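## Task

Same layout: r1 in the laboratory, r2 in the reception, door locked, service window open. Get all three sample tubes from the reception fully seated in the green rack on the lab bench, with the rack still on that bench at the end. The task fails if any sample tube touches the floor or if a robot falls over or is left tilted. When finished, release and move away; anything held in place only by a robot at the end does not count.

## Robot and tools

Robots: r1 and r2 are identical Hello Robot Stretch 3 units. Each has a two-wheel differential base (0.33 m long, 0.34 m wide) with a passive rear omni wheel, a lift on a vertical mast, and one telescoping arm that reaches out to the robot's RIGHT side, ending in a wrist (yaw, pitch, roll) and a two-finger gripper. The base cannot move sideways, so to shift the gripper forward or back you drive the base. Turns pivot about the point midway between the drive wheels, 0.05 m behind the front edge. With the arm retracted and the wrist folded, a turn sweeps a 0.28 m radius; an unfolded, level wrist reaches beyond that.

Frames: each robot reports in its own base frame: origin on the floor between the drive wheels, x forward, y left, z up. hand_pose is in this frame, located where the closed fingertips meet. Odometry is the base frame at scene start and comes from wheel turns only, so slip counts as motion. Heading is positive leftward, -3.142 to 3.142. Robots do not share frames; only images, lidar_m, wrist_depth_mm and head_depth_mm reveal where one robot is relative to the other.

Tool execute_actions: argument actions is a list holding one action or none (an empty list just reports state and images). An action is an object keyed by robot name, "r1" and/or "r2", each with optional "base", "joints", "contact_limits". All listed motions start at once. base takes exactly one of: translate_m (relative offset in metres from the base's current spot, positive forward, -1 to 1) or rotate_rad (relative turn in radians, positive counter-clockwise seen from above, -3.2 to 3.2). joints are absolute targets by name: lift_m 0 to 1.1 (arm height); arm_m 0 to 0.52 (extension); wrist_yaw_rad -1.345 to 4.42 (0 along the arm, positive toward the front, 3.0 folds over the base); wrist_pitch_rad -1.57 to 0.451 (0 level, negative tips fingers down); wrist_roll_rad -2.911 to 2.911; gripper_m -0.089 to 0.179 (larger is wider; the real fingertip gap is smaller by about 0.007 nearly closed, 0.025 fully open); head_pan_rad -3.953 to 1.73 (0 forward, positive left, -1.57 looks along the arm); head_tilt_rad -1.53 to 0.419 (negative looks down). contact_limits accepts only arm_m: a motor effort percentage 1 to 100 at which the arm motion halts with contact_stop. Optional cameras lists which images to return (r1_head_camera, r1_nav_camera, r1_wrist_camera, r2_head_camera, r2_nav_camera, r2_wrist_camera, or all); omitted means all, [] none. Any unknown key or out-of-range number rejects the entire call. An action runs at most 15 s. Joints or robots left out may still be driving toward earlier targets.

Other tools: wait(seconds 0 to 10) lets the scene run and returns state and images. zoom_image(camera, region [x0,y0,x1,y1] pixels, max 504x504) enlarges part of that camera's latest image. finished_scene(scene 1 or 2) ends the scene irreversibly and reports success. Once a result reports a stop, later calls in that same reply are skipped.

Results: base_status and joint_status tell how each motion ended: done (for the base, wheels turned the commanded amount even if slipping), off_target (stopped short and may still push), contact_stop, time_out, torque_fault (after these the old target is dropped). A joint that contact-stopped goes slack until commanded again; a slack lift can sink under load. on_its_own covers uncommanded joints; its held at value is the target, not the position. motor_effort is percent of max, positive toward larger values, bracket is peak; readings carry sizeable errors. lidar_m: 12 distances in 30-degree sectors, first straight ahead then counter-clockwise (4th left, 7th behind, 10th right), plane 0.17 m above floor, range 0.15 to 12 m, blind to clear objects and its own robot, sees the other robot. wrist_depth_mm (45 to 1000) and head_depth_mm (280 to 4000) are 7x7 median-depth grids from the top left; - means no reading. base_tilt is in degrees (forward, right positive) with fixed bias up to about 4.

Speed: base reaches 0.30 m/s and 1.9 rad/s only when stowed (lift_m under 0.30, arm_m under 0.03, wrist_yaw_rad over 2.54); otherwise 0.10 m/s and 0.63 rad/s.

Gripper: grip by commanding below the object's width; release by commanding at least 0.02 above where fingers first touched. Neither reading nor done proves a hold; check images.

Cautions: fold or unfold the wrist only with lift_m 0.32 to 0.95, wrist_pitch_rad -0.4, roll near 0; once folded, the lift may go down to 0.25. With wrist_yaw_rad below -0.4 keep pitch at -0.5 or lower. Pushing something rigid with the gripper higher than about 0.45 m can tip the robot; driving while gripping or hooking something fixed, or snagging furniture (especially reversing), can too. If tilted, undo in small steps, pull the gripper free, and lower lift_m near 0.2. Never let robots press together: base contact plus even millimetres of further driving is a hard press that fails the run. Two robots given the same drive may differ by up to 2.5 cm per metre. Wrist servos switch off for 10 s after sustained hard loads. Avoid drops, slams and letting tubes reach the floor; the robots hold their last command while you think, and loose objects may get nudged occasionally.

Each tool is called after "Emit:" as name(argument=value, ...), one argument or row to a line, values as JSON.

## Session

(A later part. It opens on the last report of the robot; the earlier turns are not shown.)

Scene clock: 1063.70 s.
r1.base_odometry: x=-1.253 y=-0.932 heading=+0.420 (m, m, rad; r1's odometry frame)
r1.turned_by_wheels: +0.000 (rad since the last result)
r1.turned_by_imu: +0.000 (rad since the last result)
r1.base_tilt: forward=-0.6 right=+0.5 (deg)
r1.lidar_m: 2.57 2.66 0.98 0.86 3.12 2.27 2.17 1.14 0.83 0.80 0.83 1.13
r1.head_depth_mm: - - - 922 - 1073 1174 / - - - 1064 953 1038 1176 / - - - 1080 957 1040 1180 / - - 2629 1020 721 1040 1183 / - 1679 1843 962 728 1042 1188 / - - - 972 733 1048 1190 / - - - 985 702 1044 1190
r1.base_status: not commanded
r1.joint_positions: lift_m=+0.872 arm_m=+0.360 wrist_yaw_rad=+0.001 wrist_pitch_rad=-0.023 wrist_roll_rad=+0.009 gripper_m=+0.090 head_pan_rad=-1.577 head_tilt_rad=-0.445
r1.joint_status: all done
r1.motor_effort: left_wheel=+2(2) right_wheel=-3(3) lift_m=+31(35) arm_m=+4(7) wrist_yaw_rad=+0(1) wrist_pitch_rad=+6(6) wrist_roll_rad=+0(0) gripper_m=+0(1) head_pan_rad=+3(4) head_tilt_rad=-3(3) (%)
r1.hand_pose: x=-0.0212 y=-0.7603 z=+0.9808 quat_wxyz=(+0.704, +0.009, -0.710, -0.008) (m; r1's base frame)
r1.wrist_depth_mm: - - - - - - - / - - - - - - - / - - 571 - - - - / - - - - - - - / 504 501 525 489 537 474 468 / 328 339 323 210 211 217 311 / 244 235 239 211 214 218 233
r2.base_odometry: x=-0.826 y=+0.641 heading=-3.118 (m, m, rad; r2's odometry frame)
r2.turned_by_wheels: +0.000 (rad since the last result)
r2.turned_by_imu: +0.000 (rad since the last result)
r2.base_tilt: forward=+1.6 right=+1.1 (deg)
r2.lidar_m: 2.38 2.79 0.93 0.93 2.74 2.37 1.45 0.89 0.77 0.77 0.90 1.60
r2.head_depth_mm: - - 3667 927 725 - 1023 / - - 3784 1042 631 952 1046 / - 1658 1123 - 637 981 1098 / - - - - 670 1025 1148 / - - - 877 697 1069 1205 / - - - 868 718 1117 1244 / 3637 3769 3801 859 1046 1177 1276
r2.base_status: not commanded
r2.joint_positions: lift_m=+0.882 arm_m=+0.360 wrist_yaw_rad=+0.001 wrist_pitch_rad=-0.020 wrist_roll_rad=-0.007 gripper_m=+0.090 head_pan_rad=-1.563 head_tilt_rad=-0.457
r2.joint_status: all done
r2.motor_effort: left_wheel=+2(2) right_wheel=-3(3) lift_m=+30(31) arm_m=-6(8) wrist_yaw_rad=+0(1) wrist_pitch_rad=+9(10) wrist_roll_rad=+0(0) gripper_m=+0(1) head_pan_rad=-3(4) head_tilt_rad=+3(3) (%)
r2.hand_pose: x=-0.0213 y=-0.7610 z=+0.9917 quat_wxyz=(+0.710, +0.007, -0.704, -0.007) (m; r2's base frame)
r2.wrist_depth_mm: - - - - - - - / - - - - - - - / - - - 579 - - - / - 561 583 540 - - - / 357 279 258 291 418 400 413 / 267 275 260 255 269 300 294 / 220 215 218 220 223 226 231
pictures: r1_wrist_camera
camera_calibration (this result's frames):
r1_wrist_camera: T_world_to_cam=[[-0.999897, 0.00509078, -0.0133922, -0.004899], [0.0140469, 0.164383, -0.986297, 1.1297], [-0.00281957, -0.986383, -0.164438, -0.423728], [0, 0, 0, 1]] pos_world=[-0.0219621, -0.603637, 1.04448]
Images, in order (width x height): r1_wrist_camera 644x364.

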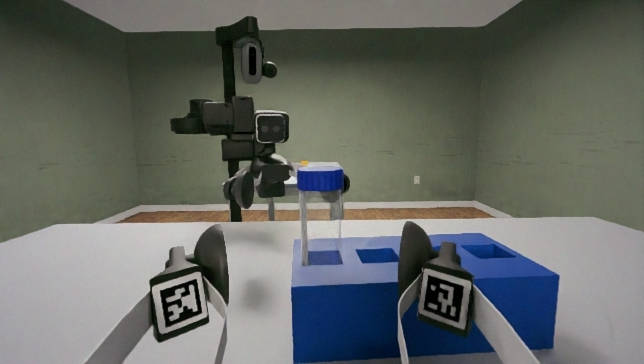

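Emit:
execute_actions(
  actions=[
    {"r2": {"base": {"rotate_rad": 0.6}, "joints": {"arm_m": 0.28}}, "r1": {"base": {"translate_m": -0.004}, "joints": {"arm_m": 0.447}}},
  ],
  cameras=["r1_wrist_camera"],
)

Emit:
execute_actions(
  actions=[
    {"r2": {"base": {"rotate_rad": 0.646}}, "r1": {"joints": {"gripper_m": 0.005}}},
  ],
  cameras=["r1_wrist_camera"],
)

Scene clock: 1072.70 s.
r1.base_odometry: x=-1.257 y=-0.934 heading=+0.420 (m, m, rad; r1's odometry frame)
r1.turned_by_wheels: +0.000 (rad since the last result)
r1.turned_by_imu: +0.000 (rad since the last result)
r1.base_tilt: forward=-0.6 right=+0.5 (deg)
r1.lidar_m: 2.57 2.67 0.98 0.85 3.05 2.25 2.17 1.14 0.83 0.80 0.83 1.13
r1.head_depth_mm: - - - 924 - 1062 1176 / - - - 1097 708 1035 1179 / - - 2647 - 713 1038 1181 / - - 3051 897 720 1045 1187 / - - 3022 960 725 1044 1196 / - - - 976 730 1049 1188 / - - - 985 704 1052 1192
r1.base_status: done
r1.joint_positions: lift_m=+0.872 arm_m=+0.447 wrist_yaw_rad=+0.001 wrist_pitch_rad=-0.023 wrist_roll_rad=+0.009 gripper_m=+0.090 head_pan_rad=-1.577 head_tilt_rad=-0.445
r1.joint_status: all done
r1.motor_effort: left_wheel=+3(3) right_wheel=-3(9) lift_m=+30(29) arm_m=+4(4) wrist_yaw_rad=-1(1) wrist_pitch_rad=+6(6) wrist_roll_rad=+0(0) gripper_m=+0(0) head_pan_rad=+3(3) head_tilt_rad=-3(3) (%)
r1.hand_pose: x=-0.0212 y=-0.8473 z=+0.9808 quat_wxyz=(+0.704, +0.009, -0.710, -0.008) (m; r1's base frame)
r1.wrist_depth_mm: - - 978 - - - - / - - - - - - - / - - 969 687 - - - / - - - - - - - / - - - 406 - 475 465 / 328 336 323 204 203 201 313 / 243 234 238 152 148 149 149
r2.base_odometry: x=-0.826 y=+0.641 heading=-2.518 (m, m, rad; r2's odometry frame)
r2.turned_by_wheels: +0.600 (rad since the last result)
r2.turned_by_imu: +0.591 (rad since the last result)
r2.base_tilt: forward=+1.6 right=+1.0 (deg)
r2.lidar_m: 2.93 0.93 0.93 2.64 2.39 1.34 0.85 0.77 0.78 0.95 1.85 2.40
r2.head_depth_mm: 3339 3647 - 934 - - 1106 / 853 932 1049 1002 - 1143 1201 / 917 974 1035 1041 - 1284 1323 / 1024 1093 1175 1251 1461 1487 1338 / 1161 1245 1358 1492 1620 1618 1332 / 1327 1451 1587 1766 1901 1609 1327 / 1562 1720 1918 2179 2027 1602 1327
r2.base_status: done
r2.joint_positions: lift_m=+0.882 arm_m=+0.280 wrist_yaw_rad=+0.001 wrist_pitch_rad=-0.020 wrist_roll_rad=-0.007 gripper_m=+0.090 head_pan_rad=-1.563 head_tilt_rad=-0.457
r2.joint_status: all done
r2.motor_effort: left_wheel=-1(5) right_wheel=+2(7) lift_m=+30(30) arm_m=-7(6) wrist_yaw_rad=-1(0) wrist_pitch_rad=+10(10) wrist_roll_rad=+0(0) gripper_m=+0(0) head_pan_rad=-3(2) head_tilt_rad=+4(3) (%)
r2.hand_pose: x=-0.0213 y=-0.6811 z=+0.9917 quat_wxyz=(+0.710, +0.007, -0.704, -0.007) (m; r2's base frame)
r2.wrist_depth_mm: - - 816 590 483 - - / - - 846 603 497 - - / - - 889 619 528 - - / - - 921 650 547 653 - / - - 899 380 417 403 414 / - - 974 315 269 300 294 / - - - 717 245 226 230
pictures: r1_wrist_camera
camera_calibration (this result's frames):
r1_wrist_camera: T_world_to_cam=[[-0.999897, 0.00509064, -0.0133922, -0.00445616], [0.0140469, 0.164383, -0.986297, 1.144], [-0.00281944, -0.986383, -0.164438, -0.509543], [0, 0, 0, 1]] pos_world=[-0.0219621, -0.690637, 1.04448]
Images, in order (width x height): r1_wrist_camera 644x364.

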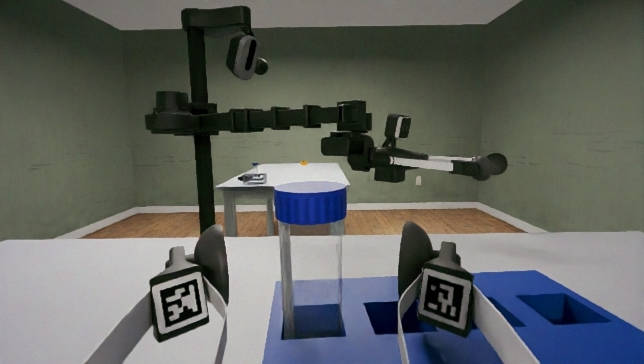

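Scene clock: 1074.67 s.
r1.base_odometry: x=-1.257 y=-0.934 heading=+0.420 (m, m, rad; r1's odometry frame)
r1.turned_by_wheels: +0.000 (rad since the last result)
r1.turned_by_imu: +0.000 (rad since the last result)
r1.base_tilt: forward=-0.7 right=+0.5 (deg)
r1.lidar_m: 2.57 2.67 0.98 0.86 3.09 2.25 2.17 1.14 0.83 0.80 0.83 1.13
r1.head_depth_mm: - - - 922 - 1064 1169 / - - - 1095 709 1043 1182 / - - - - 712 1038 1185 / - - 3037 952 720 1041 1184 / - - 2708 962 726 1041 1191 / - - - 972 733 1045 1192 / - - - 984 702 1049 1189
r1.base_status: not commanded
r1.joint_positions: lift_m=+0.872 arm_m=+0.447 wrist_yaw_rad=+0.001 wrist_pitch_rad=-0.023 wrist_roll_rad=+0.009 gripper_m=+0.006 head_pan_rad=-1.577 head_tilt_rad=-0.445
r1.joint_status: all done
r1.motor_effort: left_wheel=+3(3) right_wheel=-4(3) lift_m=+30(30) arm_m=+4(4) wrist_yaw_rad=-1(0) wrist_pitch_rad=+6(6) wrist_roll_rad=+0(0) gripper_m=-11(85) head_pan_rad=+4(2) head_tilt_rad=-3(3) (%)
r1.hand_pose: x=-0.0212 y=-0.8473 z=+0.9808 quat_wxyz=(+0.704, +0.009, -0.710, -0.008) (m; r1's base frame)
r1.wrist_depth_mm: - - 952 - - - - / - - - - - - - / - - 923 - - - - / - - - - - - - / - - - 406 - 477 467 / 328 326 336 205 209 200 313 / 241 242 227 152 144 150 149
r2.base_odometry: x=-0.826 y=+0.641 heading=-1.872 (m, m, rad; r2's odometry frame)
r2.turned_by_wheels: +0.646 (rad since the last result)
r2.turned_by_imu: +0.635 (rad since the last result)
r2.base_tilt: forward=+1.7 right=+1.0 (deg)
r2.lidar_m: 0.96 0.93 2.49 2.36 1.15 0.81 0.77 0.79 1.05 2.39 2.44 0.93
r2.head_depth_mm: 1999 2070 2034 2003 - - 1338 / 2011 2184 2352 2520 - 1657 1373 / 2019 2197 2355 2512 - 1649 1360 / 2004 2165 2353 2507 2050 1648 1341 / 1993 2161 2339 2553 2069 1623 1336 / 1981 2160 2327 2487 2050 1612 1329 / 1988 2155 2316 2523 2030 1618 1318
r2.base_status: done
r2.joint_positions: lift_m=+0.882 arm_m=+0.280 wrist_yaw_rad=+0.001 wrist_pitch_rad=-0.020 wrist_roll_rad=-0.007 gripper_m=+0.090 head_pan_rad=-1.563 head_tilt_rad=-0.457
r2.joint_status: not commanded
r2.motor_effort: left_wheel=-1(7) right_wheel=+3(9) lift_m=+30(30) arm_m=-6(7) wrist_yaw_rad=-1(1) wrist_pitch_rad=+10(9) wrist_roll_rad=+0(0) gripper_m=+0(0) head_pan_rad=-3(3) head_tilt_rad=+3(3) (%)
r2.hand_pose: x=-0.0213 y=-0.6810 z=+0.9917 quat_wxyz=(+0.710, +0.007, -0.704, -0.007) (m; r2's base frame)
r2.wrist_depth_mm: - - - - - - 830 / - - - - - - 816 / - - - - - - 830 / - - - - - - 815 / - - - - - - 804 / - - - - - - 803 / - - - - - - 808
pictures: r1_wrist_camera
camera_calibration (this result's frames):
r1_wrist_camera: T_world_to_cam=[[-0.999897, 0.00508365, -0.0133941, -0.00445842], [0.0140476, 0.164383, -0.986296, 1.144], [-0.00281222, -0.986383, -0.164438, -0.509543], [0, 0, 0, 1]] pos_world=[-0.0219615, -0.690637, 1.04448]
Images, in order (width x height): r1_wrist_camera 644x364.

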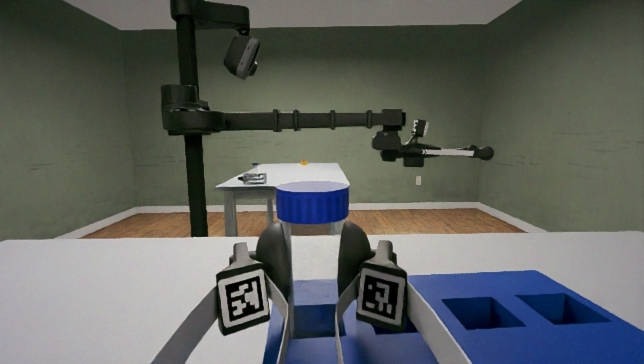

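Emit:
execute_actions(
  actions=[
    {"r2": {"base": {"translate_m": 0.15}, "joints": {"gripper_m": 0.075}}, "r1": {"joints": {"lift_m": 0.94}}},
  ],
  cameras=["r1_wrist_camera"],
)

Emit:
execute_actions(
  actions=[
    {"r2": {"base": {"rotate_rad": 1.857}, "joints": {"arm_m": 0.40, "lift_m": 0.83}}, "r1": {"base": {"rotate_rad": 1.54}, "joints": {"arm_m": 0.28}}},
  ],
  cameras=["r2_wrist_camera"],
)

Emit:
zoom_image(
  camera="r2_wrist_camera",
  region=[210, 200, 410, 364],
)

Scene clock: 1081.37 s.
r1.base_odometry: x=-1.257 y=-0.934 heading=+0.420 (m, m, rad; r1's odometry frame)
r1.turned_by_wheels: +0.000 (rad since the last result)
r1.turned_by_imu: +0.000 (rad since the last result)
r1.base_tilt: forward=-0.6 right=+0.5 (deg)
r1.lidar_m: 2.57 2.67 0.98 0.85 3.09 2.25 2.17 1.14 0.83 0.80 0.83 1.13
r1.head_depth_mm: - - - - 815 1033 1176 / - - - 830 707 1036 1180 / - - - 832 714 1035 1180 / - - 3069 899 723 1041 1184 / - - 3078 959 726 1048 1188 / - - - 975 734 1050 1198 / - - - 983 705 1049 1192
r1.base_status: not commanded
r1.joint_positions: lift_m=+0.940 arm_m=+0.447 wrist_yaw_rad=+0.001 wrist_pitch_rad=-0.023 wrist_roll_rad=+0.009 gripper_m=+0.006 head_pan_rad=-1.577 head_tilt_rad=-0.445
r1.joint_status: all done
r1.motor_effort: left_wheel=+3(3) right_wheel=-4(3) lift_m=+36(35) arm_m=+4(5) wrist_yaw_rad=-1(0) wrist_pitch_rad=+6(7) wrist_roll_rad=+0(0) gripper_m=-10(9) head_pan_rad=+3(4) head_tilt_rad=-3(3) (%)
r1.hand_pose: x=-0.0212 y=-0.8473 z=+1.0485 quat_wxyz=(+0.704, +0.009, -0.710, -0.008) (m; r1's base frame)
r1.wrist_depth_mm: - - - - - - - / - - - - - - - / - - - - - - - / - - - - - - - / - - - - - - - / 483 477 - 471 - 459 456 / 357 355 335 349 331 345 343
r2.base_odometry: x=-0.871 y=+0.497 heading=-1.872 (m, m, rad; r2's odometry frame)
r2.turned_by_wheels: +0.000 (rad since the last result)
r2.turned_by_imu: +0.001 (rad since the last result)
r2.base_tilt: forward=+1.6 right=+1.1 (deg)
r2.lidar_m: 0.97 0.79 2.50 2.36 1.38 0.97 0.92 0.95 1.25 2.38 2.44 0.79
r2.head_depth_mm: 2024 2178 2304 2390 - - 1340 / 2002 2177 2373 2522 - 1661 1357 / 2007 2188 2377 2513 - 1657 1349 / 1999 2158 2354 2506 2089 1643 1339 / 2008 2141 2329 2509 2062 1609 1340 / 1991 2157 2313 2509 2040 1595 1325 / 1973 2135 2324 2496 2044 1602 1326
r2.base_status: done
r2.joint_positions: lift_m=+0.882 arm_m=+0.280 wrist_yaw_rad=+0.001 wrist_pitch_rad=-0.020 wrist_roll_rad=-0.007 gripper_m=+0.075 head_pan_rad=-1.563 head_tilt_rad=-0.457
r2.joint_status: all done
r2.motor_effort: left_wheel=-2(3) right_wheel=+2(7) lift_m=+30(30) arm_m=-7(6) wrist_yaw_rad=+0(1) wrist_pitch_rad=+9(10) wrist_roll_rad=+0(0) gripper_m=+0(61) head_pan_rad=-3(3) head_tilt_rad=+3(3) (%)
r2.hand_pose: x=-0.0213 y=-0.6810 z=+0.9917 quat_wxyz=(+0.710, +0.007, -0.704, -0.007) (m; r2's base frame)
r2.wrist_depth_mm: - - - - - - 973 / - - - - - - 978 / - - - - - - 980 / - - - - - - 967 / - - - - - - 999 / - - - - - - 986 / - - - - - - 961
pictures: r1_wrist_camera
camera_calibration (this result's frames):
r1_wrist_camera: T_world_to_cam=[[-0.999897, 0.00509237, -0.0133909, -0.00354883], [0.0140465, 0.164604, -0.98626, 1.21095], [-0.00281822, -0.986347, -0.164658, -0.498139], [0, 0, 0, 1]] pos_world=[-0.0219619, -0.690646, 1.11224]
Images, in order (width x height): r1_wrist_camera 644x364.

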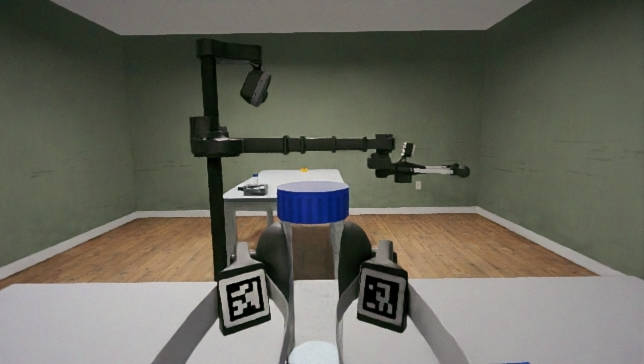

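Scene clock: 1085.27 s.
r1.base_odometry: x=-1.257 y=-0.934 heading=+1.960 (m, m, rad; r1's odometry frame)
r1.turned_by_wheels: +1.540 (rad since the last result)
r1.turned_by_imu: +1.576 (rad since the last result)
r1.base_tilt: forward=-0.6 right=+0.6 (deg)
r1.lidar_m: 0.85 3.13 2.26 2.17 1.15 0.83 0.80 0.82 1.11 2.57 2.66 0.98
r1.head_depth_mm: 2155 2306 2309 2170 2020 1597 1308 / 2194 2378 2573 - 1987 1617 1311 / 2211 2362 2562 - 1959 1620 1322 / 2205 2362 2567 2807 2125 1628 1328 / 2185 2382 2588 2769 2154 1636 1330 / 2182 2385 2604 2817 2180 1661 1338 / 2207 2364 2535 2784 2179 1677 1348
r1.base_status: done
r1.joint_positions: lift_m=+0.940 arm_m=+0.280 wrist_yaw_rad=+0.001 wrist_pitch_rad=-0.023 wrist_roll_rad=+0.009 gripper_m=+0.006 head_pan_rad=-1.577 head_tilt_rad=-0.445
r1.joint_status: all done
r1.motor_effort: left_wheel=-1(7) right_wheel=+1(9) lift_m=+36(36) arm_m=-3(3) wrist_yaw_rad=+0(1) wrist_pitch_rad=+7(7) wrist_roll_rad=+0(0) gripper_m=-10(10) head_pan_rad=+3(3) head_tilt_rad=-3(3) (%)
r1.hand_pose: x=-0.0213 y=-0.6808 z=+1.0485 quat_wxyz=(+0.704, +0.009, -0.710, -0.008) (m; r1's base frame)
r1.wrist_depth_mm: - - - - - - 866 / - - - - - - 871 / - - - - - - 868 / - - - - - - 913 / - - - - - - 910 / - - - - - - 910 / - - - - - - 924
r2.base_odometry: x=-0.871 y=+0.497 heading=-0.015 (m, m, rad; r2's odometry frame)
r2.turned_by_wheels: +1.857 (rad since the last result)
r2.turned_by_imu: +1.826 (rad since the last result)
r2.base_tilt: forward=+1.7 right=+1.0 (deg)
r2.lidar_m: 1.89 1.09 0.92 0.92 1.05 1.78 2.38 2.72 0.79 0.79 2.81 2.36
r2.head_depth_mm: 2777 2967 2051 1250 898 - - / 2813 3003 2005 1302 - 1553 1365 / 2914 3049 1977 1354 841 1661 1363 / 2931 3195 3306 1337 898 1625 1346 / 3041 3267 3495 1246 926 1579 1308 / 3128 3310 3631 2784 965 1512 1264 / 3171 3488 3658 2762 2016 1605 1325
r2.base_status: done
r2.joint_positions: lift_m=+0.830 arm_m=+0.400 wrist_yaw_rad=+0.001 wrist_pitch_rad=-0.020 wrist_roll_rad=-0.007 gripper_m=+0.075 head_pan_rad=-1.563 head_tilt_rad=-0.457
r2.joint_status: all done
r2.motor_effort: left_wheel=-1(6) right_wheel=+2(9) lift_m=+31(31) arm_m=+4(5) wrist_yaw_rad=+0(0) wrist_pitch_rad=+9(10) wrist_roll_rad=+0(0) gripper_m=-1(0) head_pan_rad=-3(3) head_tilt_rad=+3(3) (%)
r2.hand_pose: x=-0.0213 y=-0.8004 z=+0.9397 quat_wxyz=(+0.710, +0.007, -0.704, -0.007) (m; r2's base frame)
r2.wrist_depth_mm: - - - - - - - / - - - - - - - / - - - - - - - / - - - 945 960 - - / - - 586 595 669 621 644 / - - 402 392 417 452 460 / - 336 278 276 350 354 358
pictures: r2_wrist_camera
camera_calibration (this result's frames):
r2_wrist_camera: T_world_to_cam=[[-0.998221, 0.0361805, 0.0473877, -0.0449946], [-0.038027, 0.225795, -0.973432, 1.11872], [-0.0459191, -0.973503, -0.224018, -0.40845], [0, 0, 0, 1]] pos_world=[-0.0211287, -0.6486, 0.999629]
Images, in order (width x height): r2_wrist_camera 644x364.

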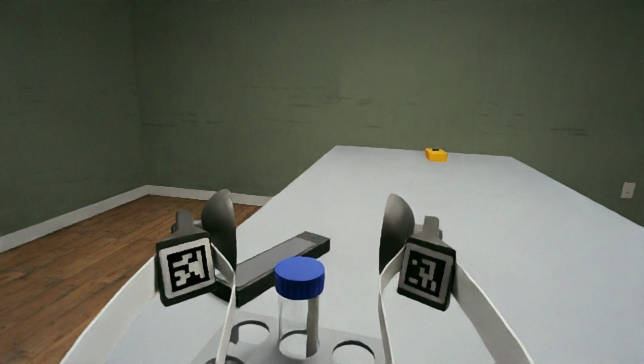

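Region (210, 200, 410, 364) of r2_wrist_camera's 644x364 image, scaled by 2.520; it fills the top 413 rows of this view, and the rest is white.

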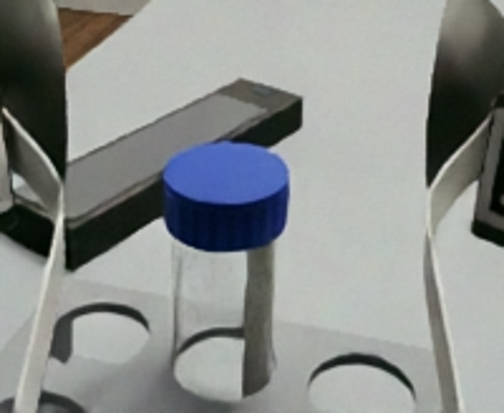

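Emit:
execute_actions(
  actions=[
    {"r2": {"base": {"translate_m": 0.004}, "joints": {"arm_m": 0.463, "lift_m": 0.742}}, "r1": {"base": {"translate_m": 0.10}, "joints": {"lift_m": 0.825}}},
  ],
  cameras=["r2_wrist_camera"],
)

Scene clock: 1099.97 s.
r1.base_odometry: x=-1.295 y=-0.842 heading=+1.960 (m, m, rad; r1's odometry frame)
r1.turned_by_wheels: +0.000 (rad since the last result)
r1.turned_by_imu: +0.000 (rad since the last result)
r1.base_tilt: forward=-0.6 right=+0.6 (deg)
r1.lidar_m: 0.75 3.13 2.26 2.17 1.30 0.94 0.90 0.93 1.25 2.57 2.66 0.90
r1.head_depth_mm: 2221 2309 2542 2693 2177 - 1272 / 2202 2389 2583 2749 - 1550 1311 / 2181 2397 2609 2738 - 1571 1319 / 2211 2361 2558 2785 2124 1639 1333 / 2194 2355 2586 2766 2150 1652 1321 / 2174 2365 2565 2793 2217 1657 1334 / 2168 2397 2579 2835 2209 1672 1347
r1.base_status: done
r1.joint_positions: lift_m=+0.825 arm_m=+0.280 wrist_yaw_rad=+0.001 wrist_pitch_rad=-0.023 wrist_roll_rad=+0.009 gripper_m=+0.006 head_pan_rad=-1.577 head_tilt_rad=-0.445
r1.joint_status: all done
r1.motor_effort: left_wheel=-2(2) right_wheel=+2(7) lift_m=+30(36) arm_m=-3(3) wrist_yaw_rad=+0(1) wrist_pitch_rad=+6(7) wrist_roll_rad=+0(0) gripper_m=-10(10) head_pan_rad=+3(3) head_tilt_rad=-4(3) (%)
r1.hand_pose: x=-0.0213 y=-0.6808 z=+0.9337 quat_wxyz=(+0.704, +0.009, -0.710, -0.008) (m; r1's base frame)
r1.wrist_depth_mm: - - - - - - - / - - - - - - - / - - - - - - - / - - - - - - - / - - - - - - - / - - - - - - - / - - - - - - -
r2.base_odometry: x=-0.867 y=+0.497 heading=-0.015 (m, m, rad; r2's odometry frame)
r2.turned_by_wheels: +0.000 (rad since the last result)
r2.turned_by_imu: +0.001 (rad since the last result)
r2.base_tilt: forward=+1.6 right=+1.0 (deg)
r2.lidar_m: 1.89 1.08 0.92 0.92 1.05 1.77 2.38 2.72 0.79 0.79 2.81 2.36
r2.head_depth_mm: 2745 2938 2065 1245 893 1531 1376 / 2813 3028 2001 1234 922 - - / 2903 3089 1975 1282 - 1649 1351 / 2970 3141 3307 1263 905 1646 1338 / 3047 3259 3534 1255 929 1572 1299 / 3113 3376 3552 2815 964 1517 1302 / 3136 3420 3671 2775 2030 1600 1326
r2.base_status: done
r2.joint_positions: lift_m=+0.742 arm_m=+0.463 wrist_yaw_rad=+0.001 wrist_pitch_rad=-0.020 wrist_roll_rad=-0.007 gripper_m=+0.075 head_pan_rad=-1.563 head_tilt_rad=-0.457
r2.joint_status: all done
r2.motor_effort: left_wheel=-1(2) right_wheel=+3(9) lift_m=+31(31) arm_m=+5(5) wrist_yaw_rad=+0(0) wrist_pitch_rad=+10(10) wrist_roll_rad=+0(0) gripper_m=+0(0) head_pan_rad=-2(2) head_tilt_rad=+3(3) (%)
r2.hand_pose: x=-0.0213 y=-0.8633 z=+0.8517 quat_wxyz=(+0.710, +0.007, -0.704, -0.007) (m; r2's base frame)
r2.wrist_depth_mm: - - - - - - - / - - - - - - - / - - - - - - - / - - - 147 614 639 666 / - - 335 350 418 391 401 / - 264 162 180 251 286 289 / 212 129 143 143 143 223 225
pictures: r2_wrist_camera
camera_calibration (this result's frames):
r2_wrist_camera: T_world_to_cam=[[-0.998221, 0.0361805, 0.0473877, -0.0385466], [-0.038027, 0.225795, -0.973432, 1.04728], [-0.0459192, -0.973503, -0.224018, -0.489457], [0, 0, 0, 1]] pos_world=[-0.0211287, -0.711562, 0.911631]
Images, in order (width x height): r2_wrist_camera 644x364.

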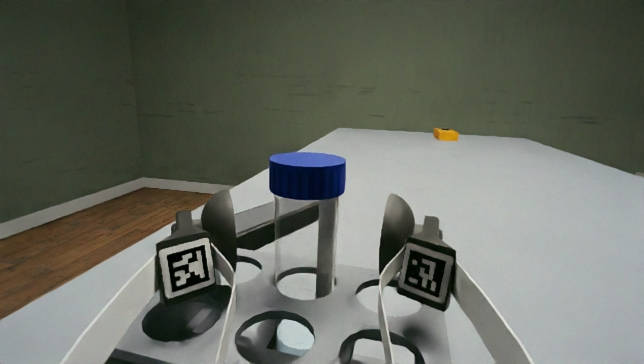

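Emit:
execute_actions(
  actions=[
    {"r2": {"joints": {"gripper_m": 0.005}}, "r1": {"base": {"rotate_rad": 0.7}}},
  ],
  cameras=["r2_wrist_camera"],
)

Emit:
execute_actions(
  actions=[
    {"r2": {"joints": {"lift_m": 0.90}}, "r1": {"base": {"rotate_rad": 0.891}, "joints": {"arm_m": 0.34}}},
  ],
  cameras=["r2_wrist_camera", "r1_wrist_camera", "r1_head_camera"],
)

Emit:
zoom_image(
  camera="r1_wrist_camera",
  region=[230, 250, 480, 364],
)

Scene clock: 1108.07 s.
r1.base_odometry: x=-1.295 y=-0.842 heading=+2.659 (m, m, rad; r1's odometry frame)
r1.turned_by_wheels: +0.700 (rad since the last result)
r1.turned_by_imu: +0.716 (rad since the last result)
r1.base_tilt: forward=-0.6 right=+0.5 (deg)
r1.lidar_m: 2.67 2.19 2.17 1.11 0.91 0.90 0.99 1.55 2.57 0.92 0.90 0.75
r1.head_depth_mm: 2339 2466 2673 2748 2174 - 1276 / 2478 2651 2867 2953 - 1555 1318 / 2655 2843 3111 3040 - 1583 1317 / 2894 3107 3427 3132 2150 1631 1329 / 3169 3490 3886 3149 2169 1594 1294 / 3490 3765 - 3197 1033 1558 1332 / 3372 3542 3825 3234 947 1670 1352
r1.base_status: done
r1.joint_positions: lift_m=+0.825 arm_m=+0.280 wrist_yaw_rad=+0.001 wrist_pitch_rad=-0.023 wrist_roll_rad=+0.009 gripper_m=+0.006 head_pan_rad=-1.577 head_tilt_rad=-0.445
r1.joint_status: not commanded
r1.motor_effort: left_wheel=-2(6) right_wheel=+2(8) lift_m=+31(31) arm_m=-3(4) wrist_yaw_rad=-1(0) wrist_pitch_rad=+7(6) wrist_roll_rad=+0(0) gripper_m=-11(9) head_pan_rad=+3(3) head_tilt_rad=-2(3) (%)
r1.hand_pose: x=-0.0213 y=-0.6808 z=+0.9337 quat_wxyz=(+0.704, +0.009, -0.710, -0.008) (m; r1's base frame)
r1.wrist_depth_mm: - - - - - - - / - - - - - - - / - - - - - - - / - - - - - - - / - - - - - - - / 538 - - - - - - / 397 411 - - - - -
r2.base_odometry: x=-0.867 y=+0.497 heading=-0.015 (m, m, rad; r2's odometry frame)
r2.turned_by_wheels: +0.000 (rad since the last result)
r2.turned_by_imu: +0.001 (rad since the last result)
r2.base_tilt: forward=+1.6 right=+1.1 (deg)
r2.lidar_m: 1.89 1.08 0.92 0.92 1.05 1.78 2.39 2.72 0.79 0.79 2.81 2.37
r2.head_depth_mm: 2769 2928 2060 1248 892 1531 1363 / 2822 3023 2004 1235 918 - - / 2895 3027 1979 1276 - 1647 1359 / 2961 3135 3309 1259 915 1627 1346 / 3001 3273 3609 1256 926 1566 1304 / 3091 3292 3577 2797 967 1514 1293 / 3124 3377 3652 2763 2018 1605 1326
r2.base_status: not commanded
r2.joint_positions: lift_m=+0.742 arm_m=+0.463 wrist_yaw_rad=+0.001 wrist_pitch_rad=-0.020 wrist_roll_rad=-0.007 gripper_m=+0.005 head_pan_rad=-1.563 head_tilt_rad=-0.457
r2.joint_status: all done
r2.motor_effort: left_wheel=-1(2) right_wheel=+3(3) lift_m=+30(31) arm_m=+5(5) wrist_yaw_rad=-1(1) wrist_pitch_rad=+10(10) wrist_roll_rad=+0(0) gripper_m=-8(82) head_pan_rad=-3(3) head_tilt_rad=+3(3) (%)
r2.hand_pose: x=-0.0213 y=-0.8633 z=+0.8517 quat_wxyz=(+0.710, +0.007, -0.704, -0.007) (m; r2's base frame)
r2.wrist_depth_mm: - - - - - - - / - - - - - - - / - - - - - - - / - - - 144 613 639 662 / - - 361 345 387 392 400 / - 264 154 180 274 283 288 / 209 127 140 143 138 222 226
pictures: r2_wrist_camera
camera_calibration (this result's frames):
r2_wrist_camera: T_world_to_cam=[[-0.998221, 0.0361786, 0.0473875, -0.0385475], [-0.0380272, 0.225795, -0.973432, 1.04728], [-0.0459173, -0.973503, -0.224018, -0.489457], [0, 0, 0, 1]] pos_world=[-0.0211285, -0.711563, 0.911631]
Images, in order (width x height): r2_wrist_camera 644x364.

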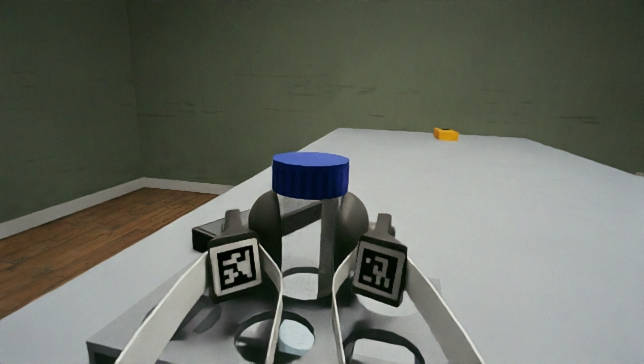

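Scene clock: 1110.53 s.
r1.base_odometry: x=-1.295 y=-0.842 heading=-2.733 (m, m, rad; r1's odometry frame)
r1.turned_by_wheels: +0.891 (rad since the last result)
r1.turned_by_imu: +0.911 (rad since the last result)
r1.base_tilt: forward=-0.6 right=+0.5 (deg)
r1.lidar_m: 2.18 1.25 0.93 0.90 0.94 1.31 2.57 2.68 0.90 0.76 3.01 2.25
r1.head_depth_mm: 2890 3163 3378 1236 901 - 1275 / 2893 3155 3277 1260 - 1632 1308 / 2898 3219 3306 1347 - 1631 1324 / 2900 3153 3324 1327 906 1540 1257 / 2941 3158 3393 2960 978 1554 1296 / 2930 3171 3498 3153 2191 1670 1334 / 2963 3182 3483 3228 2193 1681 1346
r1.base_status: done
r1.joint_positions: lift_m=+0.825 arm_m=+0.340 wrist_yaw_rad=+0.001 wrist_pitch_rad=-0.023 wrist_roll_rad=+0.009 gripper_m=+0.006 head_pan_rad=-1.577 head_tilt_rad=-0.445
r1.joint_status: all done
r1.motor_effort: left_wheel=-2(7) right_wheel=+2(9) lift_m=+31(31) arm_m=+4(5) wrist_yaw_rad=+0(1) wrist_pitch_rad=+7(6) wrist_roll_rad=+0(0) gripper_m=-10(10) head_pan_rad=+3(3) head_tilt_rad=-2(2) (%)
r1.hand_pose: x=-0.0213 y=-0.7404 z=+0.9337 quat_wxyz=(+0.704, +0.009, -0.710, -0.008) (m; r1's base frame)
r1.wrist_depth_mm: - - - - - - - / - - - - - - - / - - - - - - - / - - - - - - - / - - - 658 793 768 - / - - - 521 483 513 508 / - - 371 315 302 383 377
r2.base_odometry: x=-0.867 y=+0.497 heading=-0.015 (m, m, rad; r2's odometry frame)
r2.turned_by_wheels: +0.000 (rad since the last result)
r2.turned_by_imu: +0.000 (rad since the last result)
r2.base_tilt: forward=+1.6 right=+1.0 (deg)
r2.lidar_m: 1.89 1.08 0.92 0.92 1.05 1.78 2.38 2.72 0.79 0.79 2.80 2.36
r2.head_depth_mm: 2773 2957 2063 1319 - - 1322 / 2836 3003 2021 - 849 1598 1358 / 2877 3107 3205 1089 880 1657 1354 / 2942 3180 3419 1087 896 1631 1348 / 3042 3288 3498 1252 924 1574 1308 / 3076 3358 3651 2770 963 1511 1294 / 3147 3447 3681 2739 2026 1590 1319
r2.base_status: not commanded
r2.joint_positions: lift_m=+0.900 arm_m=+0.463 wrist_yaw_rad=+0.001 wrist_pitch_rad=-0.020 wrist_roll_rad=-0.007 gripper_m=+0.005 head_pan_rad=-1.563 head_tilt_rad=-0.457
r2.joint_status: all done
r2.motor_effort: left_wheel=-1(1) right_wheel=+3(3) lift_m=+40(42) arm_m=+5(5) wrist_yaw_rad=-1(1) wrist_pitch_rad=+10(9) wrist_roll_rad=+0(0) gripper_m=-8(9) head_pan_rad=-3(3) head_tilt_rad=+3(3) (%)
r2.hand_pose: x=-0.0213 y=-0.8633 z=+1.0094 quat_wxyz=(+0.710, +0.007, -0.704, -0.007) (m; r2's base frame)
r2.wrist_depth_mm: - - - - - - - / - - - - - - - / - - - - - - - / - - - 144 - - - / - - - 704 790 807 895 / - - 529 530 571 578 587 / - - 424 181 445 458 458
pictures: r1_head_camera (sideways: a quarter turn clockwise sets it upright), r1_wrist_camera, r2_wrist_camera
camera_calibration (this result's frames):
r1_head_camera: T_world_to_cam=[[0.0107807, 0.443249, -0.896334, 1.18783], [0.999499, 0.0218946, 0.0228486, -0.0330788], [0.0297525, -0.896131, -0.442791, 0.53333], [0, 0, 0, 1]] pos_world=[0.00438872, -0.0478474, 1.3016]
r1_wrist_camera: T_world_to_cam=[[-0.999897, 0.00518961, -0.0133929, -0.00558173], [0.0140646, 0.164602, -0.98626, 1.08012], [-0.0029138, -0.986346, -0.164658, -0.411528], [0, 0, 0, 1]] pos_world=[-0.0219717, -0.58367, 0.997441]
r2_wrist_camera: T_world_to_cam=[[-0.998221, 0.0361787, 0.0473879, -0.0460203], [-0.0380273, 0.225801, -0.973431, 1.20078], [-0.0459177, -0.973501, -0.224024, -0.454127], [0, 0, 0, 1]] pos_world=[-0.0211286, -0.711566, 1.06932]
Images, in order (width x height): r1_head_camera 896x504, r1_wrist_camera 644x364, r2_wrist_camera 644x364.

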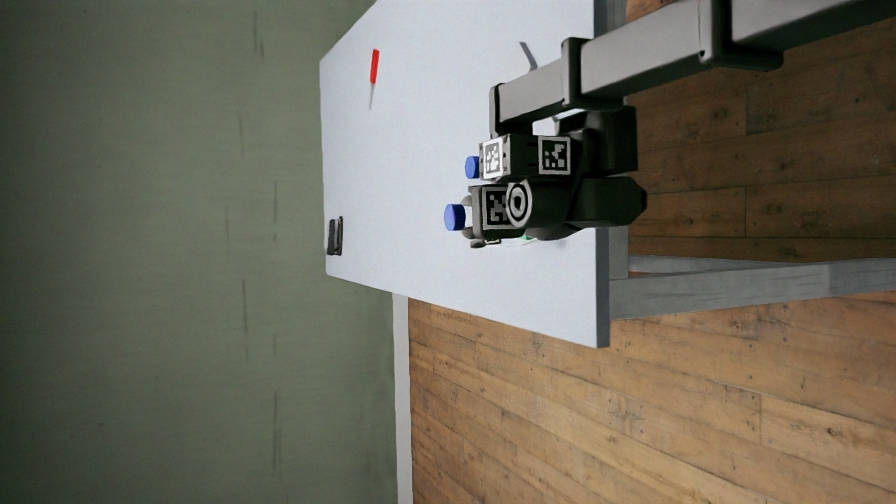

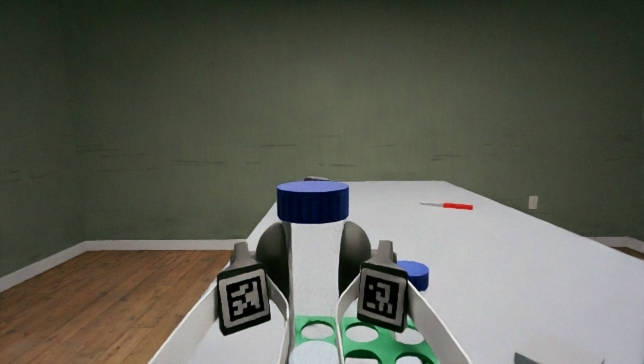

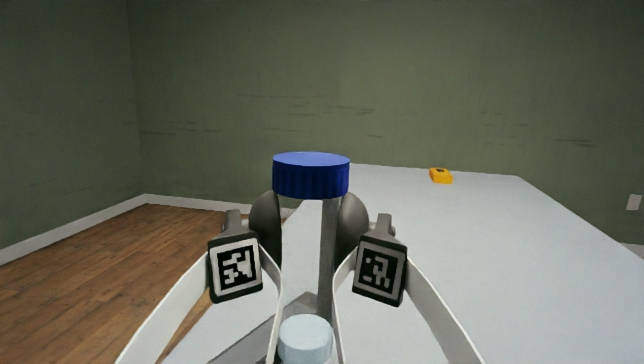

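Region (230, 250, 480, 364) of r1_wrist_camera's 644x364 image, scaled by 2.016; it fills the top 230 rows of this view, and the rest is white.

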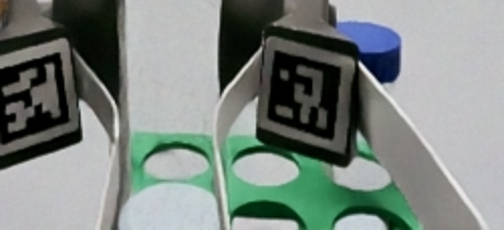

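Emit:
execute_actions(
  actions=[
    {"r2": {"base": {"rotate_rad": -0.9}, "joints": {"lift_m": 0.955, "arm_m": 0.28}}, "r1": {"joints": {"arm_m": 0.466, "lift_m": 0.797}}},
  ],
  cameras=["r1_wrist_camera", "r1_head_camera"],
)

Emit:
zoom_image(
  camera="r1_head_camera",
  region=[400, 130, 580, 270],
)

Scene clock: 1119.27 s.
r1.base_odometry: x=-1.295 y=-0.842 heading=-2.733 (m, m, rad; r1's odometry frame)
r1.turned_by_wheels: +0.000 (rad since the last result)
r1.turned_by_imu: +0.000 (rad since the last result)
r1.base_tilt: forward=-0.6 right=+0.6 (deg)
r1.lidar_m: 2.18 1.25 0.93 0.90 0.94 1.30 2.57 2.68 0.90 0.76 3.04 2.25
r1.head_depth_mm: 2888 3124 3334 1230 904 - 1273 / 2892 3133 3337 1339 893 1573 1306 / 2912 3149 3391 1448 892 1616 1322 / 2915 3152 3299 1316 905 1540 1257 / 2969 3190 3404 2978 977 1552 1293 / 2959 3176 3465 3170 2187 1663 1340 / 2950 3177 3474 3204 2199 1668 1347
r1.base_status: not commanded
r1.joint_positions: lift_m=+0.797 arm_m=+0.466 wrist_yaw_rad=+0.001 wrist_pitch_rad=-0.023 wrist_roll_rad=+0.009 gripper_m=+0.006 head_pan_rad=-1.577 head_tilt_rad=-0.445
r1.joint_status: all done
r1.motor_effort: left_wheel=-2(2) right_wheel=+2(2) lift_m=+30(29) arm_m=+4(5) wrist_yaw_rad=+0(1) wrist_pitch_rad=+6(6) wrist_roll_rad=+0(0) gripper_m=-9(10) head_pan_rad=+3(4) head_tilt_rad=-3(2) (%)
r1.hand_pose: x=-0.0213 y=-0.8663 z=+0.9057 quat_wxyz=(+0.704, +0.009, -0.710, -0.008) (m; r1's base frame)
r1.wrist_depth_mm: - - - - - - - / - - - - - - - / - - - - - - - / - - - - - - - / - - - 579 688 680 672 / - - - 459 465 448 447 / - - 326 341 322 151 334
r2.base_odometry: x=-0.867 y=+0.497 heading=-0.915 (m, m, rad; r2's odometry frame)
r2.turned_by_wheels: -0.900 (rad since the last result)
r2.turned_by_imu: -0.884 (rad since the last result)
r2.base_tilt: forward=+1.7 right=+1.1 (deg)
r2.lidar_m: 2.60 2.36 1.50 1.00 0.92 0.93 1.16 2.37 2.40 0.80 0.79 0.79
r2.head_depth_mm: 2427 2574 2666 - 1970 1664 1378 / 2680 2806 2961 - 2052 1650 1365 / 2903 3140 3299 - 2032 1646 1348 / 3339 3523 3751 2746 2008 1632 1348 / 3359 3598 3833 2811 2043 1627 1342 / 3162 3364 3582 2811 932 1034 1203 / 2959 3134 3347 2643 875 1502 1291
r2.base_status: done
r2.joint_positions: lift_m=+0.955 arm_m=+0.280 wrist_yaw_rad=+0.000 wrist_pitch_rad=-0.020 wrist_roll_rad=-0.007 gripper_m=+0.005 head_pan_rad=-1.563 head_tilt_rad=-0.457
r2.joint_status: all done
r2.motor_effort: left_wheel=+2(6) right_wheel=-3(10) lift_m=+40(41) arm_m=-7(6) wrist_yaw_rad=+0(0) wrist_pitch_rad=+9(10) wrist_roll_rad=+0(0) gripper_m=-8(9) head_pan_rad=-3(3) head_tilt_rad=+3(3) (%)
r2.hand_pose: x=-0.0213 y=-0.6811 z=+1.0644 quat_wxyz=(+0.710, +0.007, -0.704, -0.007) (m; r2's base frame)
r2.wrist_depth_mm: - - - - - - - / - - - - - - - / - - - - - - - / - - - 144 - - - / 896 - - - - - - / 631 - - - - - - / 504 - - 181 - - -
pictures: r1_head_camera (sideways: a quarter turn clockwise sets it upright), r1_wrist_camera
camera_calibration (this result's frames):
r1_head_camera: T_world_to_cam=[[0.0107807, 0.443251, -0.896333, 1.18783], [0.999499, 0.0218944, 0.0228487, -0.0330788], [0.0297524, -0.89613, -0.442793, 0.533332], [0, 0, 0, 1]] pos_world=[0.00438871, -0.0478474, 1.3016]
r1_wrist_camera: T_world_to_cam=[[-0.999897, 0.00519909, -0.0133929, -0.00529708], [0.0140661, 0.164604, -0.986259, 1.07325], [-0.00292312, -0.986346, -0.164661, -0.540395], [0, 0, 0, 1]] pos_world=[-0.0219726, -0.709651, 0.969448]
Images, in order (width x height): r1_head_camera 896x504, r1_wrist_camera 644x364.

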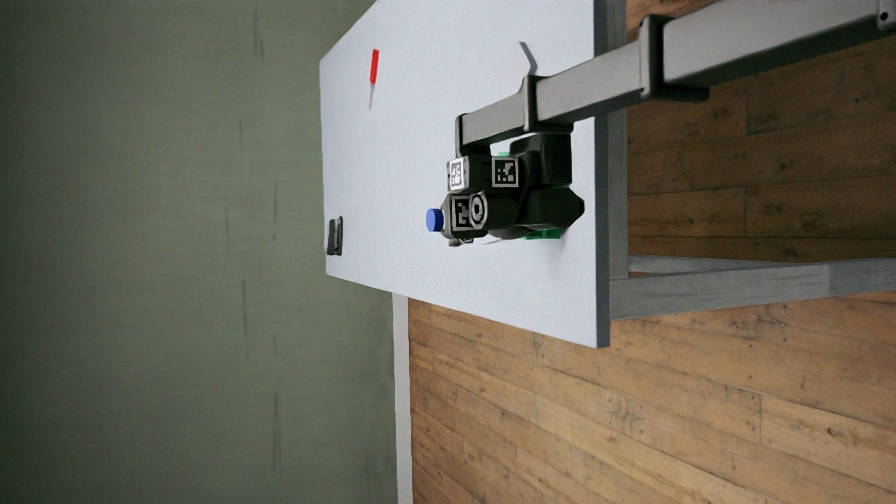

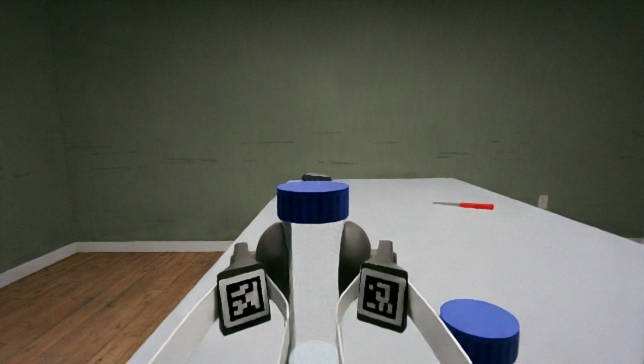

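Region (400, 130, 580, 270) of r1_head_camera's 896x504 image, scaled by 2.800, with more detail than that image has.

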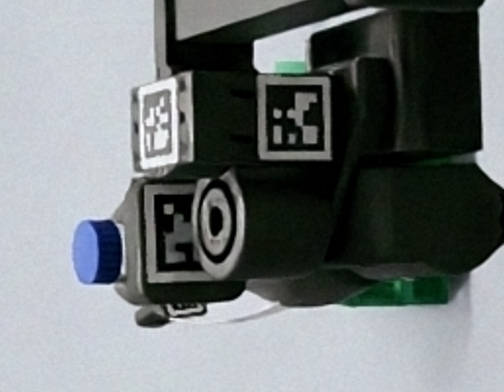

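Emit:
execute_actions(
  actions=[
    {"r2": {"base": {"rotate_rad": -0.957}}, "r1": {"joints": {"lift_m": 0.738}}},
  ],
  cameras=["r1_wrist_camera"],
)

Scene clock: 1128.80 s.
r1.base_odometry: x=-1.295 y=-0.842 heading=-2.733 (m, m, rad; r1's odometry frame)
r1.turned_by_wheels: +0.000 (rad since the last result)
r1.turned_by_imu: +0.000 (rad since the last result)
r1.base_tilt: forward=-0.5 right=+0.5 (deg)
r1.lidar_m: 2.17 1.25 0.93 0.90 0.94 1.30 2.58 2.68 0.90 0.76 3.03 2.25
r1.head_depth_mm: 2923 3144 3298 1237 901 1660 - / 2930 3133 3247 1254 937 1618 1310 / 2887 3195 3225 1347 - 1626 1319 / 2905 3191 3304 1283 918 1533 1254 / 2881 3174 3472 2967 977 1554 1299 / 2940 3180 3531 3202 2175 1660 1343 / 2956 3171 3485 3269 2211 1662 1343
r1.base_status: not commanded
r1.joint_positions: lift_m=+0.738 arm_m=+0.466 wrist_yaw_rad=+0.001 wrist_pitch_rad=-0.023 wrist_roll_rad=+0.009 gripper_m=+0.006 head_pan_rad=-1.577 head_tilt_rad=-0.445
r1.joint_status: all done
r1.motor_effort: left_wheel=-2(2) right_wheel=+2(2) lift_m=+30(30) arm_m=+4(4) wrist_yaw_rad=-1(0) wrist_pitch_rad=+6(6) wrist_roll_rad=+0(0) gripper_m=-9(10) head_pan_rad=+3(3) head_tilt_rad=-2(3) (%)
r1.hand_pose: x=-0.0213 y=-0.8664 z=+0.8468 quat_wxyz=(+0.704, +0.009, -0.710, -0.008) (m; r1's base frame)
r1.wrist_depth_mm: - - - - - - - / - - - - - - - / - - - - - - - / - - - 855 - - - / - - 571 413 497 405 476 / - - 344 326 326 322 319 / - 247 222 149 144 143 239
r2.base_odometry: x=-0.867 y=+0.497 heading=-1.872 (m, m, rad; r2's odometry frame)
r2.turned_by_wheels: -0.957 (rad since the last result)
r2.turned_by_imu: -0.940 (rad since the last result)
r2.base_tilt: forward=+1.7 right=+1.0 (deg)
r2.lidar_m: 0.98 0.79 2.50 2.36 1.37 0.97 0.92 0.94 1.25 2.38 2.44 0.79
r2.head_depth_mm: 2024 2198 2305 - 1976 1674 1374 / 2040 2164 2340 - 2047 1661 1366 / 2006 2189 2321 - 2026 1629 1349 / 2021 2167 2320 2504 1993 1631 1351 / 1999 2134 2347 2497 2064 1622 1334 / 1990 2136 2336 2522 2041 1620 1335 / 1985 2150 2333 2523 2024 1605 1321
r2.base_status: done
r2.joint_positions: lift_m=+0.955 arm_m=+0.280 wrist_yaw_rad=+0.000 wrist_pitch_rad=-0.020 wrist_roll_rad=-0.007 gripper_m=+0.005 head_pan_rad=-1.563 head_tilt_rad=-0.457
r2.joint_status: not commanded
r2.motor_effort: left_wheel=+2(5) right_wheel=-3(8) lift_m=+40(40) arm_m=-7(7) wrist_yaw_rad=-1(1) wrist_pitch_rad=+9(10) wrist_roll_rad=+0(0) gripper_m=-8(8) head_pan_rad=-2(2) head_tilt_rad=+3(3) (%)
r2.hand_pose: x=-0.0213 y=-0.6811 z=+1.0644 quat_wxyz=(+0.710, +0.007, -0.704, -0.007) (m; r2's base frame)
r2.wrist_depth_mm: - - - - - - 975 / - - - - - - 993 / - - - - - - 985 / - - - 144 - - 986 / - - - - - - 973 / - - - - - - 969 / - - - 181 - - 961
pictures: r1_wrist_camera
camera_calibration (this result's frames):
r1_wrist_camera: T_world_to_cam=[[-0.999897, 0.00519336, -0.0133954, -0.00608863], [0.0140664, 0.164198, -0.986327, 1.01487], [-0.00292286, -0.986414, -0.164254, -0.550509], [0, 0, 0, 1]] pos_world=[-0.0219726, -0.709637, 0.910486]
Images, in order (width x height): r1_wrist_camera 644x364.

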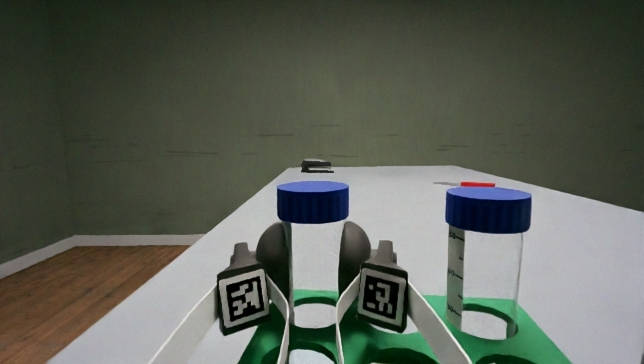

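Emit:
execute_actions(
  actions=[
    {"r2": {"base": {"translate_m": -0.15}}, "r1": {"joints": {"gripper_m": 0.068}}},
  ],
  cameras=["r1_wrist_camera"],
)

Scene clock: 1139.97 s.
r1.base_odometry: x=-1.295 y=-0.842 heading=-2.733 (m, m, rad; r1's odometry frame)
r1.turned_by_wheels: +0.000 (rad since the last result)
r1.turned_by_imu: +0.000 (rad since the last result)
r1.base_tilt: forward=-0.6 right=+0.5 (deg)
r1.lidar_m: 2.17 1.26 0.93 0.90 0.94 1.30 2.57 2.68 0.90 0.75 3.03 2.25
r1.head_depth_mm: 2890 3116 3294 1234 900 1666 - / 2891 3149 3323 1252 936 1612 1320 / 2942 3144 3302 1314 - 1623 1317 / 2935 3149 3310 1286 914 1517 1256 / 2949 3143 3530 2960 981 1551 1293 / 2935 3224 3470 3168 2189 1662 1333 / 2953 3225 3561 3236 2226 1664 1338
r1.base_status: not commanded
r1.joint_positions: lift_m=+0.738 arm_m=+0.466 wrist_yaw_rad=+0.001 wrist_pitch_rad=-0.023 wrist_roll_rad=+0.009 gripper_m=+0.068 head_pan_rad=-1.577 head_tilt_rad=-0.445
r1.joint_status: all done
r1.motor_effort: left_wheel=-2(2) right_wheel=+2(2) lift_m=+30(30) arm_m=+5(5) wrist_yaw_rad=+0(0) wrist_pitch_rad=+6(7) wrist_roll_rad=+0(0) gripper_m=+1(83) head_pan_rad=+3(3) head_tilt_rad=-3(2) (%)
r1.hand_pose: x=-0.0213 y=-0.8664 z=+0.8468 quat_wxyz=(+0.704, +0.009, -0.710, -0.008) (m; r1's base frame)
r1.wrist_depth_mm: - - - - - - - / - - - - - - - / - - - - - - - / - - - - - - - / - - 641 410 492 405 476 / - - 330 327 180 323 321 / - 246 233 152 143 147 239
r2.base_odometry: x=-0.822 y=+0.641 heading=-1.872 (m, m, rad; r2's odometry frame)
r2.turned_by_wheels: +0.000 (rad since the last result)
r2.turned_by_imu: +0.000 (rad since the last result)
r2.base_tilt: forward=+1.7 right=+1.0 (deg)
r2.lidar_m: 0.97 0.93 2.48 2.36 1.15 0.81 0.77 0.79 1.04 2.39 2.45 0.93
r2.head_depth_mm: 1994 2057 2020 - 1973 1667 1364 / 2020 2163 2325 - 2048 1656 1370 / 2031 2172 2310 - 2027 1638 1358 / 2018 2158 2330 2507 2012 1630 1344 / 1991 2178 2333 2538 2070 1629 1329 / 1987 2155 2323 2534 2050 1609 1340 / 1982 2135 2327 2507 2012 1598 1323
r2.base_status: done
r2.joint_positions: lift_m=+0.955 arm_m=+0.280 wrist_yaw_rad=+0.000 wrist_pitch_rad=-0.020 wrist_roll_rad=-0.007 gripper_m=+0.005 head_pan_rad=-1.563 head_tilt_rad=-0.457
r2.joint_status: not commanded
r2.motor_effort: left_wheel=+2(3) right_wheel=-3(9) lift_m=+40(40) arm_m=-6(7) wrist_yaw_rad=+0(0) wrist_pitch_rad=+10(10) wrist_roll_rad=+0(0) gripper_m=-8(8) head_pan_rad=-3(3) head_tilt_rad=+3(3) (%)
r2.hand_pose: x=-0.0213 y=-0.6811 z=+1.0644 quat_wxyz=(+0.710, +0.007, -0.704, -0.007) (m; r2's base frame)
r2.wrist_depth_mm: - - - - - - 823 / - - - - - - 801 / - - - - - - 817 / - - - 144 - - 810 / - - - - - - 826 / - - - - - - 801 / - - - 180 - - 799
pictures: r1_wrist_camera
camera_calibration (this result's frames):
r1_wrist_camera: T_world_to_cam=[[-0.999897, 0.00519493, -0.0133954, -0.00608767], [0.0140667, 0.164198, -0.986327, 1.01487], [-0.00292441, -0.986414, -0.164254, -0.550509], [0, 0, 0, 1]] pos_world=[-0.0219727, -0.709637, 0.910486]
Images, in order (width x height): r1_wrist_camera 644x364.

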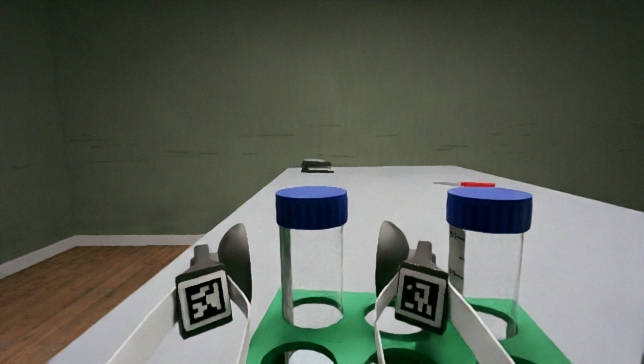

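Emit:
execute_actions(
  actions=[
    {"r2": {"base": {"rotate_rad": -1.246}}, "r1": {"joints": {"arm_m": 0.28, "lift_m": 0.875}}},
  ],
  cameras=["r1_wrist_camera", "r2_wrist_camera"],
)

Emit:
zoom_image(
  camera="r2_wrist_camera",
  region=[140, 200, 360, 330],
)

Emit:
zoom_image(
  camera="r1_wrist_camera",
  region=[230, 250, 480, 364],
)

Scene clock: 1150.20 s.
r1.base_odometry: x=-1.295 y=-0.842 heading=-2.733 (m, m, rad; r1's odometry frame)
r1.turned_by_wheels: +0.000 (rad since the last result)
r1.turned_by_imu: +0.000 (rad since the last result)
r1.base_tilt: forward=-0.6 right=+0.6 (deg)
r1.lidar_m: 2.17 1.25 0.93 0.90 0.94 1.30 2.57 2.68 0.90 0.75 3.02 2.25
r1.head_depth_mm: 2907 3117 3311 1238 - 1577 1308 / 2956 3139 3276 1334 - 1628 1319 / 2926 3163 3300 1432 - 1635 1316 / 2905 3169 3309 1374 908 1532 1255 / 2918 3218 3444 2979 973 1545 1297 / 2967 3153 3515 3188 2176 1652 1340 / 2900 3149 3529 3220 2183 1679 1343
r1.base_status: not commanded
r1.joint_positions: lift_m=+0.875 arm_m=+0.280 wrist_yaw_rad=+0.001 wrist_pitch_rad=-0.023 wrist_roll_rad=+0.009 gripper_m=+0.068 head_pan_rad=-1.577 head_tilt_rad=-0.445
r1.joint_status: all done
r1.motor_effort: left_wheel=-2(2) right_wheel=+2(2) lift_m=+36(37) arm_m=-3(3) wrist_yaw_rad=+0(1) wrist_pitch_rad=+6(7) wrist_roll_rad=+0(0) gripper_m=-1(0) head_pan_rad=+3(4) head_tilt_rad=-3(2) (%)
r1.hand_pose: x=-0.0213 y=-0.6808 z=+0.9836 quat_wxyz=(+0.704, +0.009, -0.710, -0.008) (m; r1's base frame)
r1.wrist_depth_mm: - - - - - - - / - - - - - - - / - - - - - - - / - - - - - - - / - - - 966 - 950 - / - - 635 629 644 621 622 / - - 475 446 442 466 461
r2.base_odometry: x=-0.822 y=+0.641 heading=-3.118 (m, m, rad; r2's odometry frame)
r2.turned_by_wheels: -1.246 (rad since the last result)
r2.turned_by_imu: -1.224 (rad since the last result)
r2.base_tilt: forward=+1.6 right=+1.0 (deg)
r2.lidar_m: 2.38 2.79 0.93 0.93 2.72 2.36 1.45 0.89 0.77 0.77 0.90 1.60
r2.head_depth_mm: - - 2893 - 615 908 1006 / - 1555 2469 - 636 944 1045 / - - - - 650 980 1100 / - - - 854 669 1026 1149 / - - - 874 698 1070 1195 / - - - 870 720 1115 1251 / 3665 3811 3827 856 1042 1173 1272
r2.base_status: done
r2.joint_positions: lift_m=+0.955 arm_m=+0.280 wrist_yaw_rad=+0.000 wrist_pitch_rad=-0.020 wrist_roll_rad=-0.007 gripper_m=+0.005 head_pan_rad=-1.563 head_tilt_rad=-0.457
r2.joint_status: not commanded
r2.motor_effort: left_wheel=+2(7) right_wheel=-3(10) lift_m=+40(40) arm_m=-7(7) wrist_yaw_rad=+0(0) wrist_pitch_rad=+10(10) wrist_roll_rad=+0(0) gripper_m=-8(9) head_pan_rad=-2(2) head_tilt_rad=+3(3) (%)
r2.hand_pose: x=-0.0213 y=-0.6811 z=+1.0644 quat_wxyz=(+0.710, +0.007, -0.704, -0.007) (m; r2's base frame)
r2.wrist_depth_mm: - - - - - - - / - - - - - - - / - - - - - - - / - - - 144 - - - / 529 537 456 400 585 - - / 390 380 358 347 419 428 436 / 313 314 323 180 328 339 338
pictures: r1_wrist_camera, r2_wrist_camera
camera_calibration (this result's frames):
r1_wrist_camera: T_world_to_cam=[[-0.999897, 0.0051943, -0.0133955, -0.00521901], [0.0140666, 0.164161, -0.986333, 1.11933], [-0.00292429, -0.98642, -0.164217, -0.345076], [0, 0, 0, 1]] pos_world=[-0.0219727, -0.524113, 1.0473]
r2_wrist_camera: T_world_to_cam=[[-0.998218, 0.0362683, 0.0473894, -0.0551844], [-0.0380081, 0.225811, -0.973429, 1.21316], [-0.0460057, -0.973496, -0.22403, -0.264351], [0, 0, 0, 1]] pos_world=[-0.0211379, -0.529288, 1.12432]
Images, in order (width x height): r1_wrist_camera 644x364, r2_wrist_camera 644x364.

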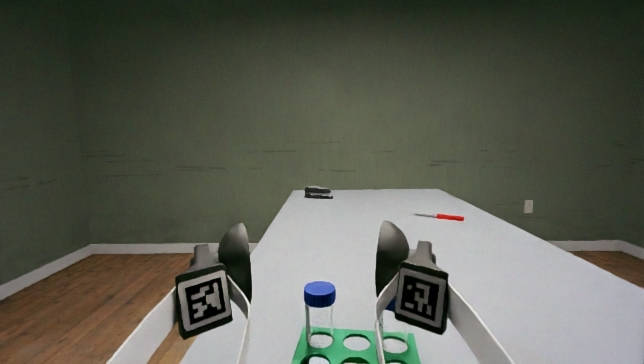

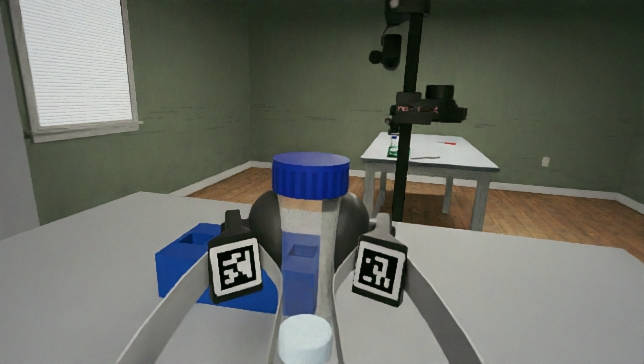

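Region (140, 200, 360, 330) of r2_wrist_camera's 644x364 image, scaled by 2.291; it fills the top 298 rows of this view, and the rest is white.

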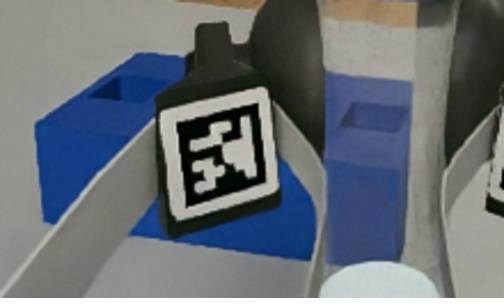

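Region (230, 250, 480, 364) of r1_wrist_camera's 644x364 image, scaled by 2.016; it fills the top 230 rows of this view, and the rest is white.

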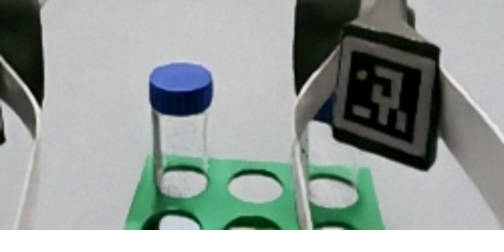

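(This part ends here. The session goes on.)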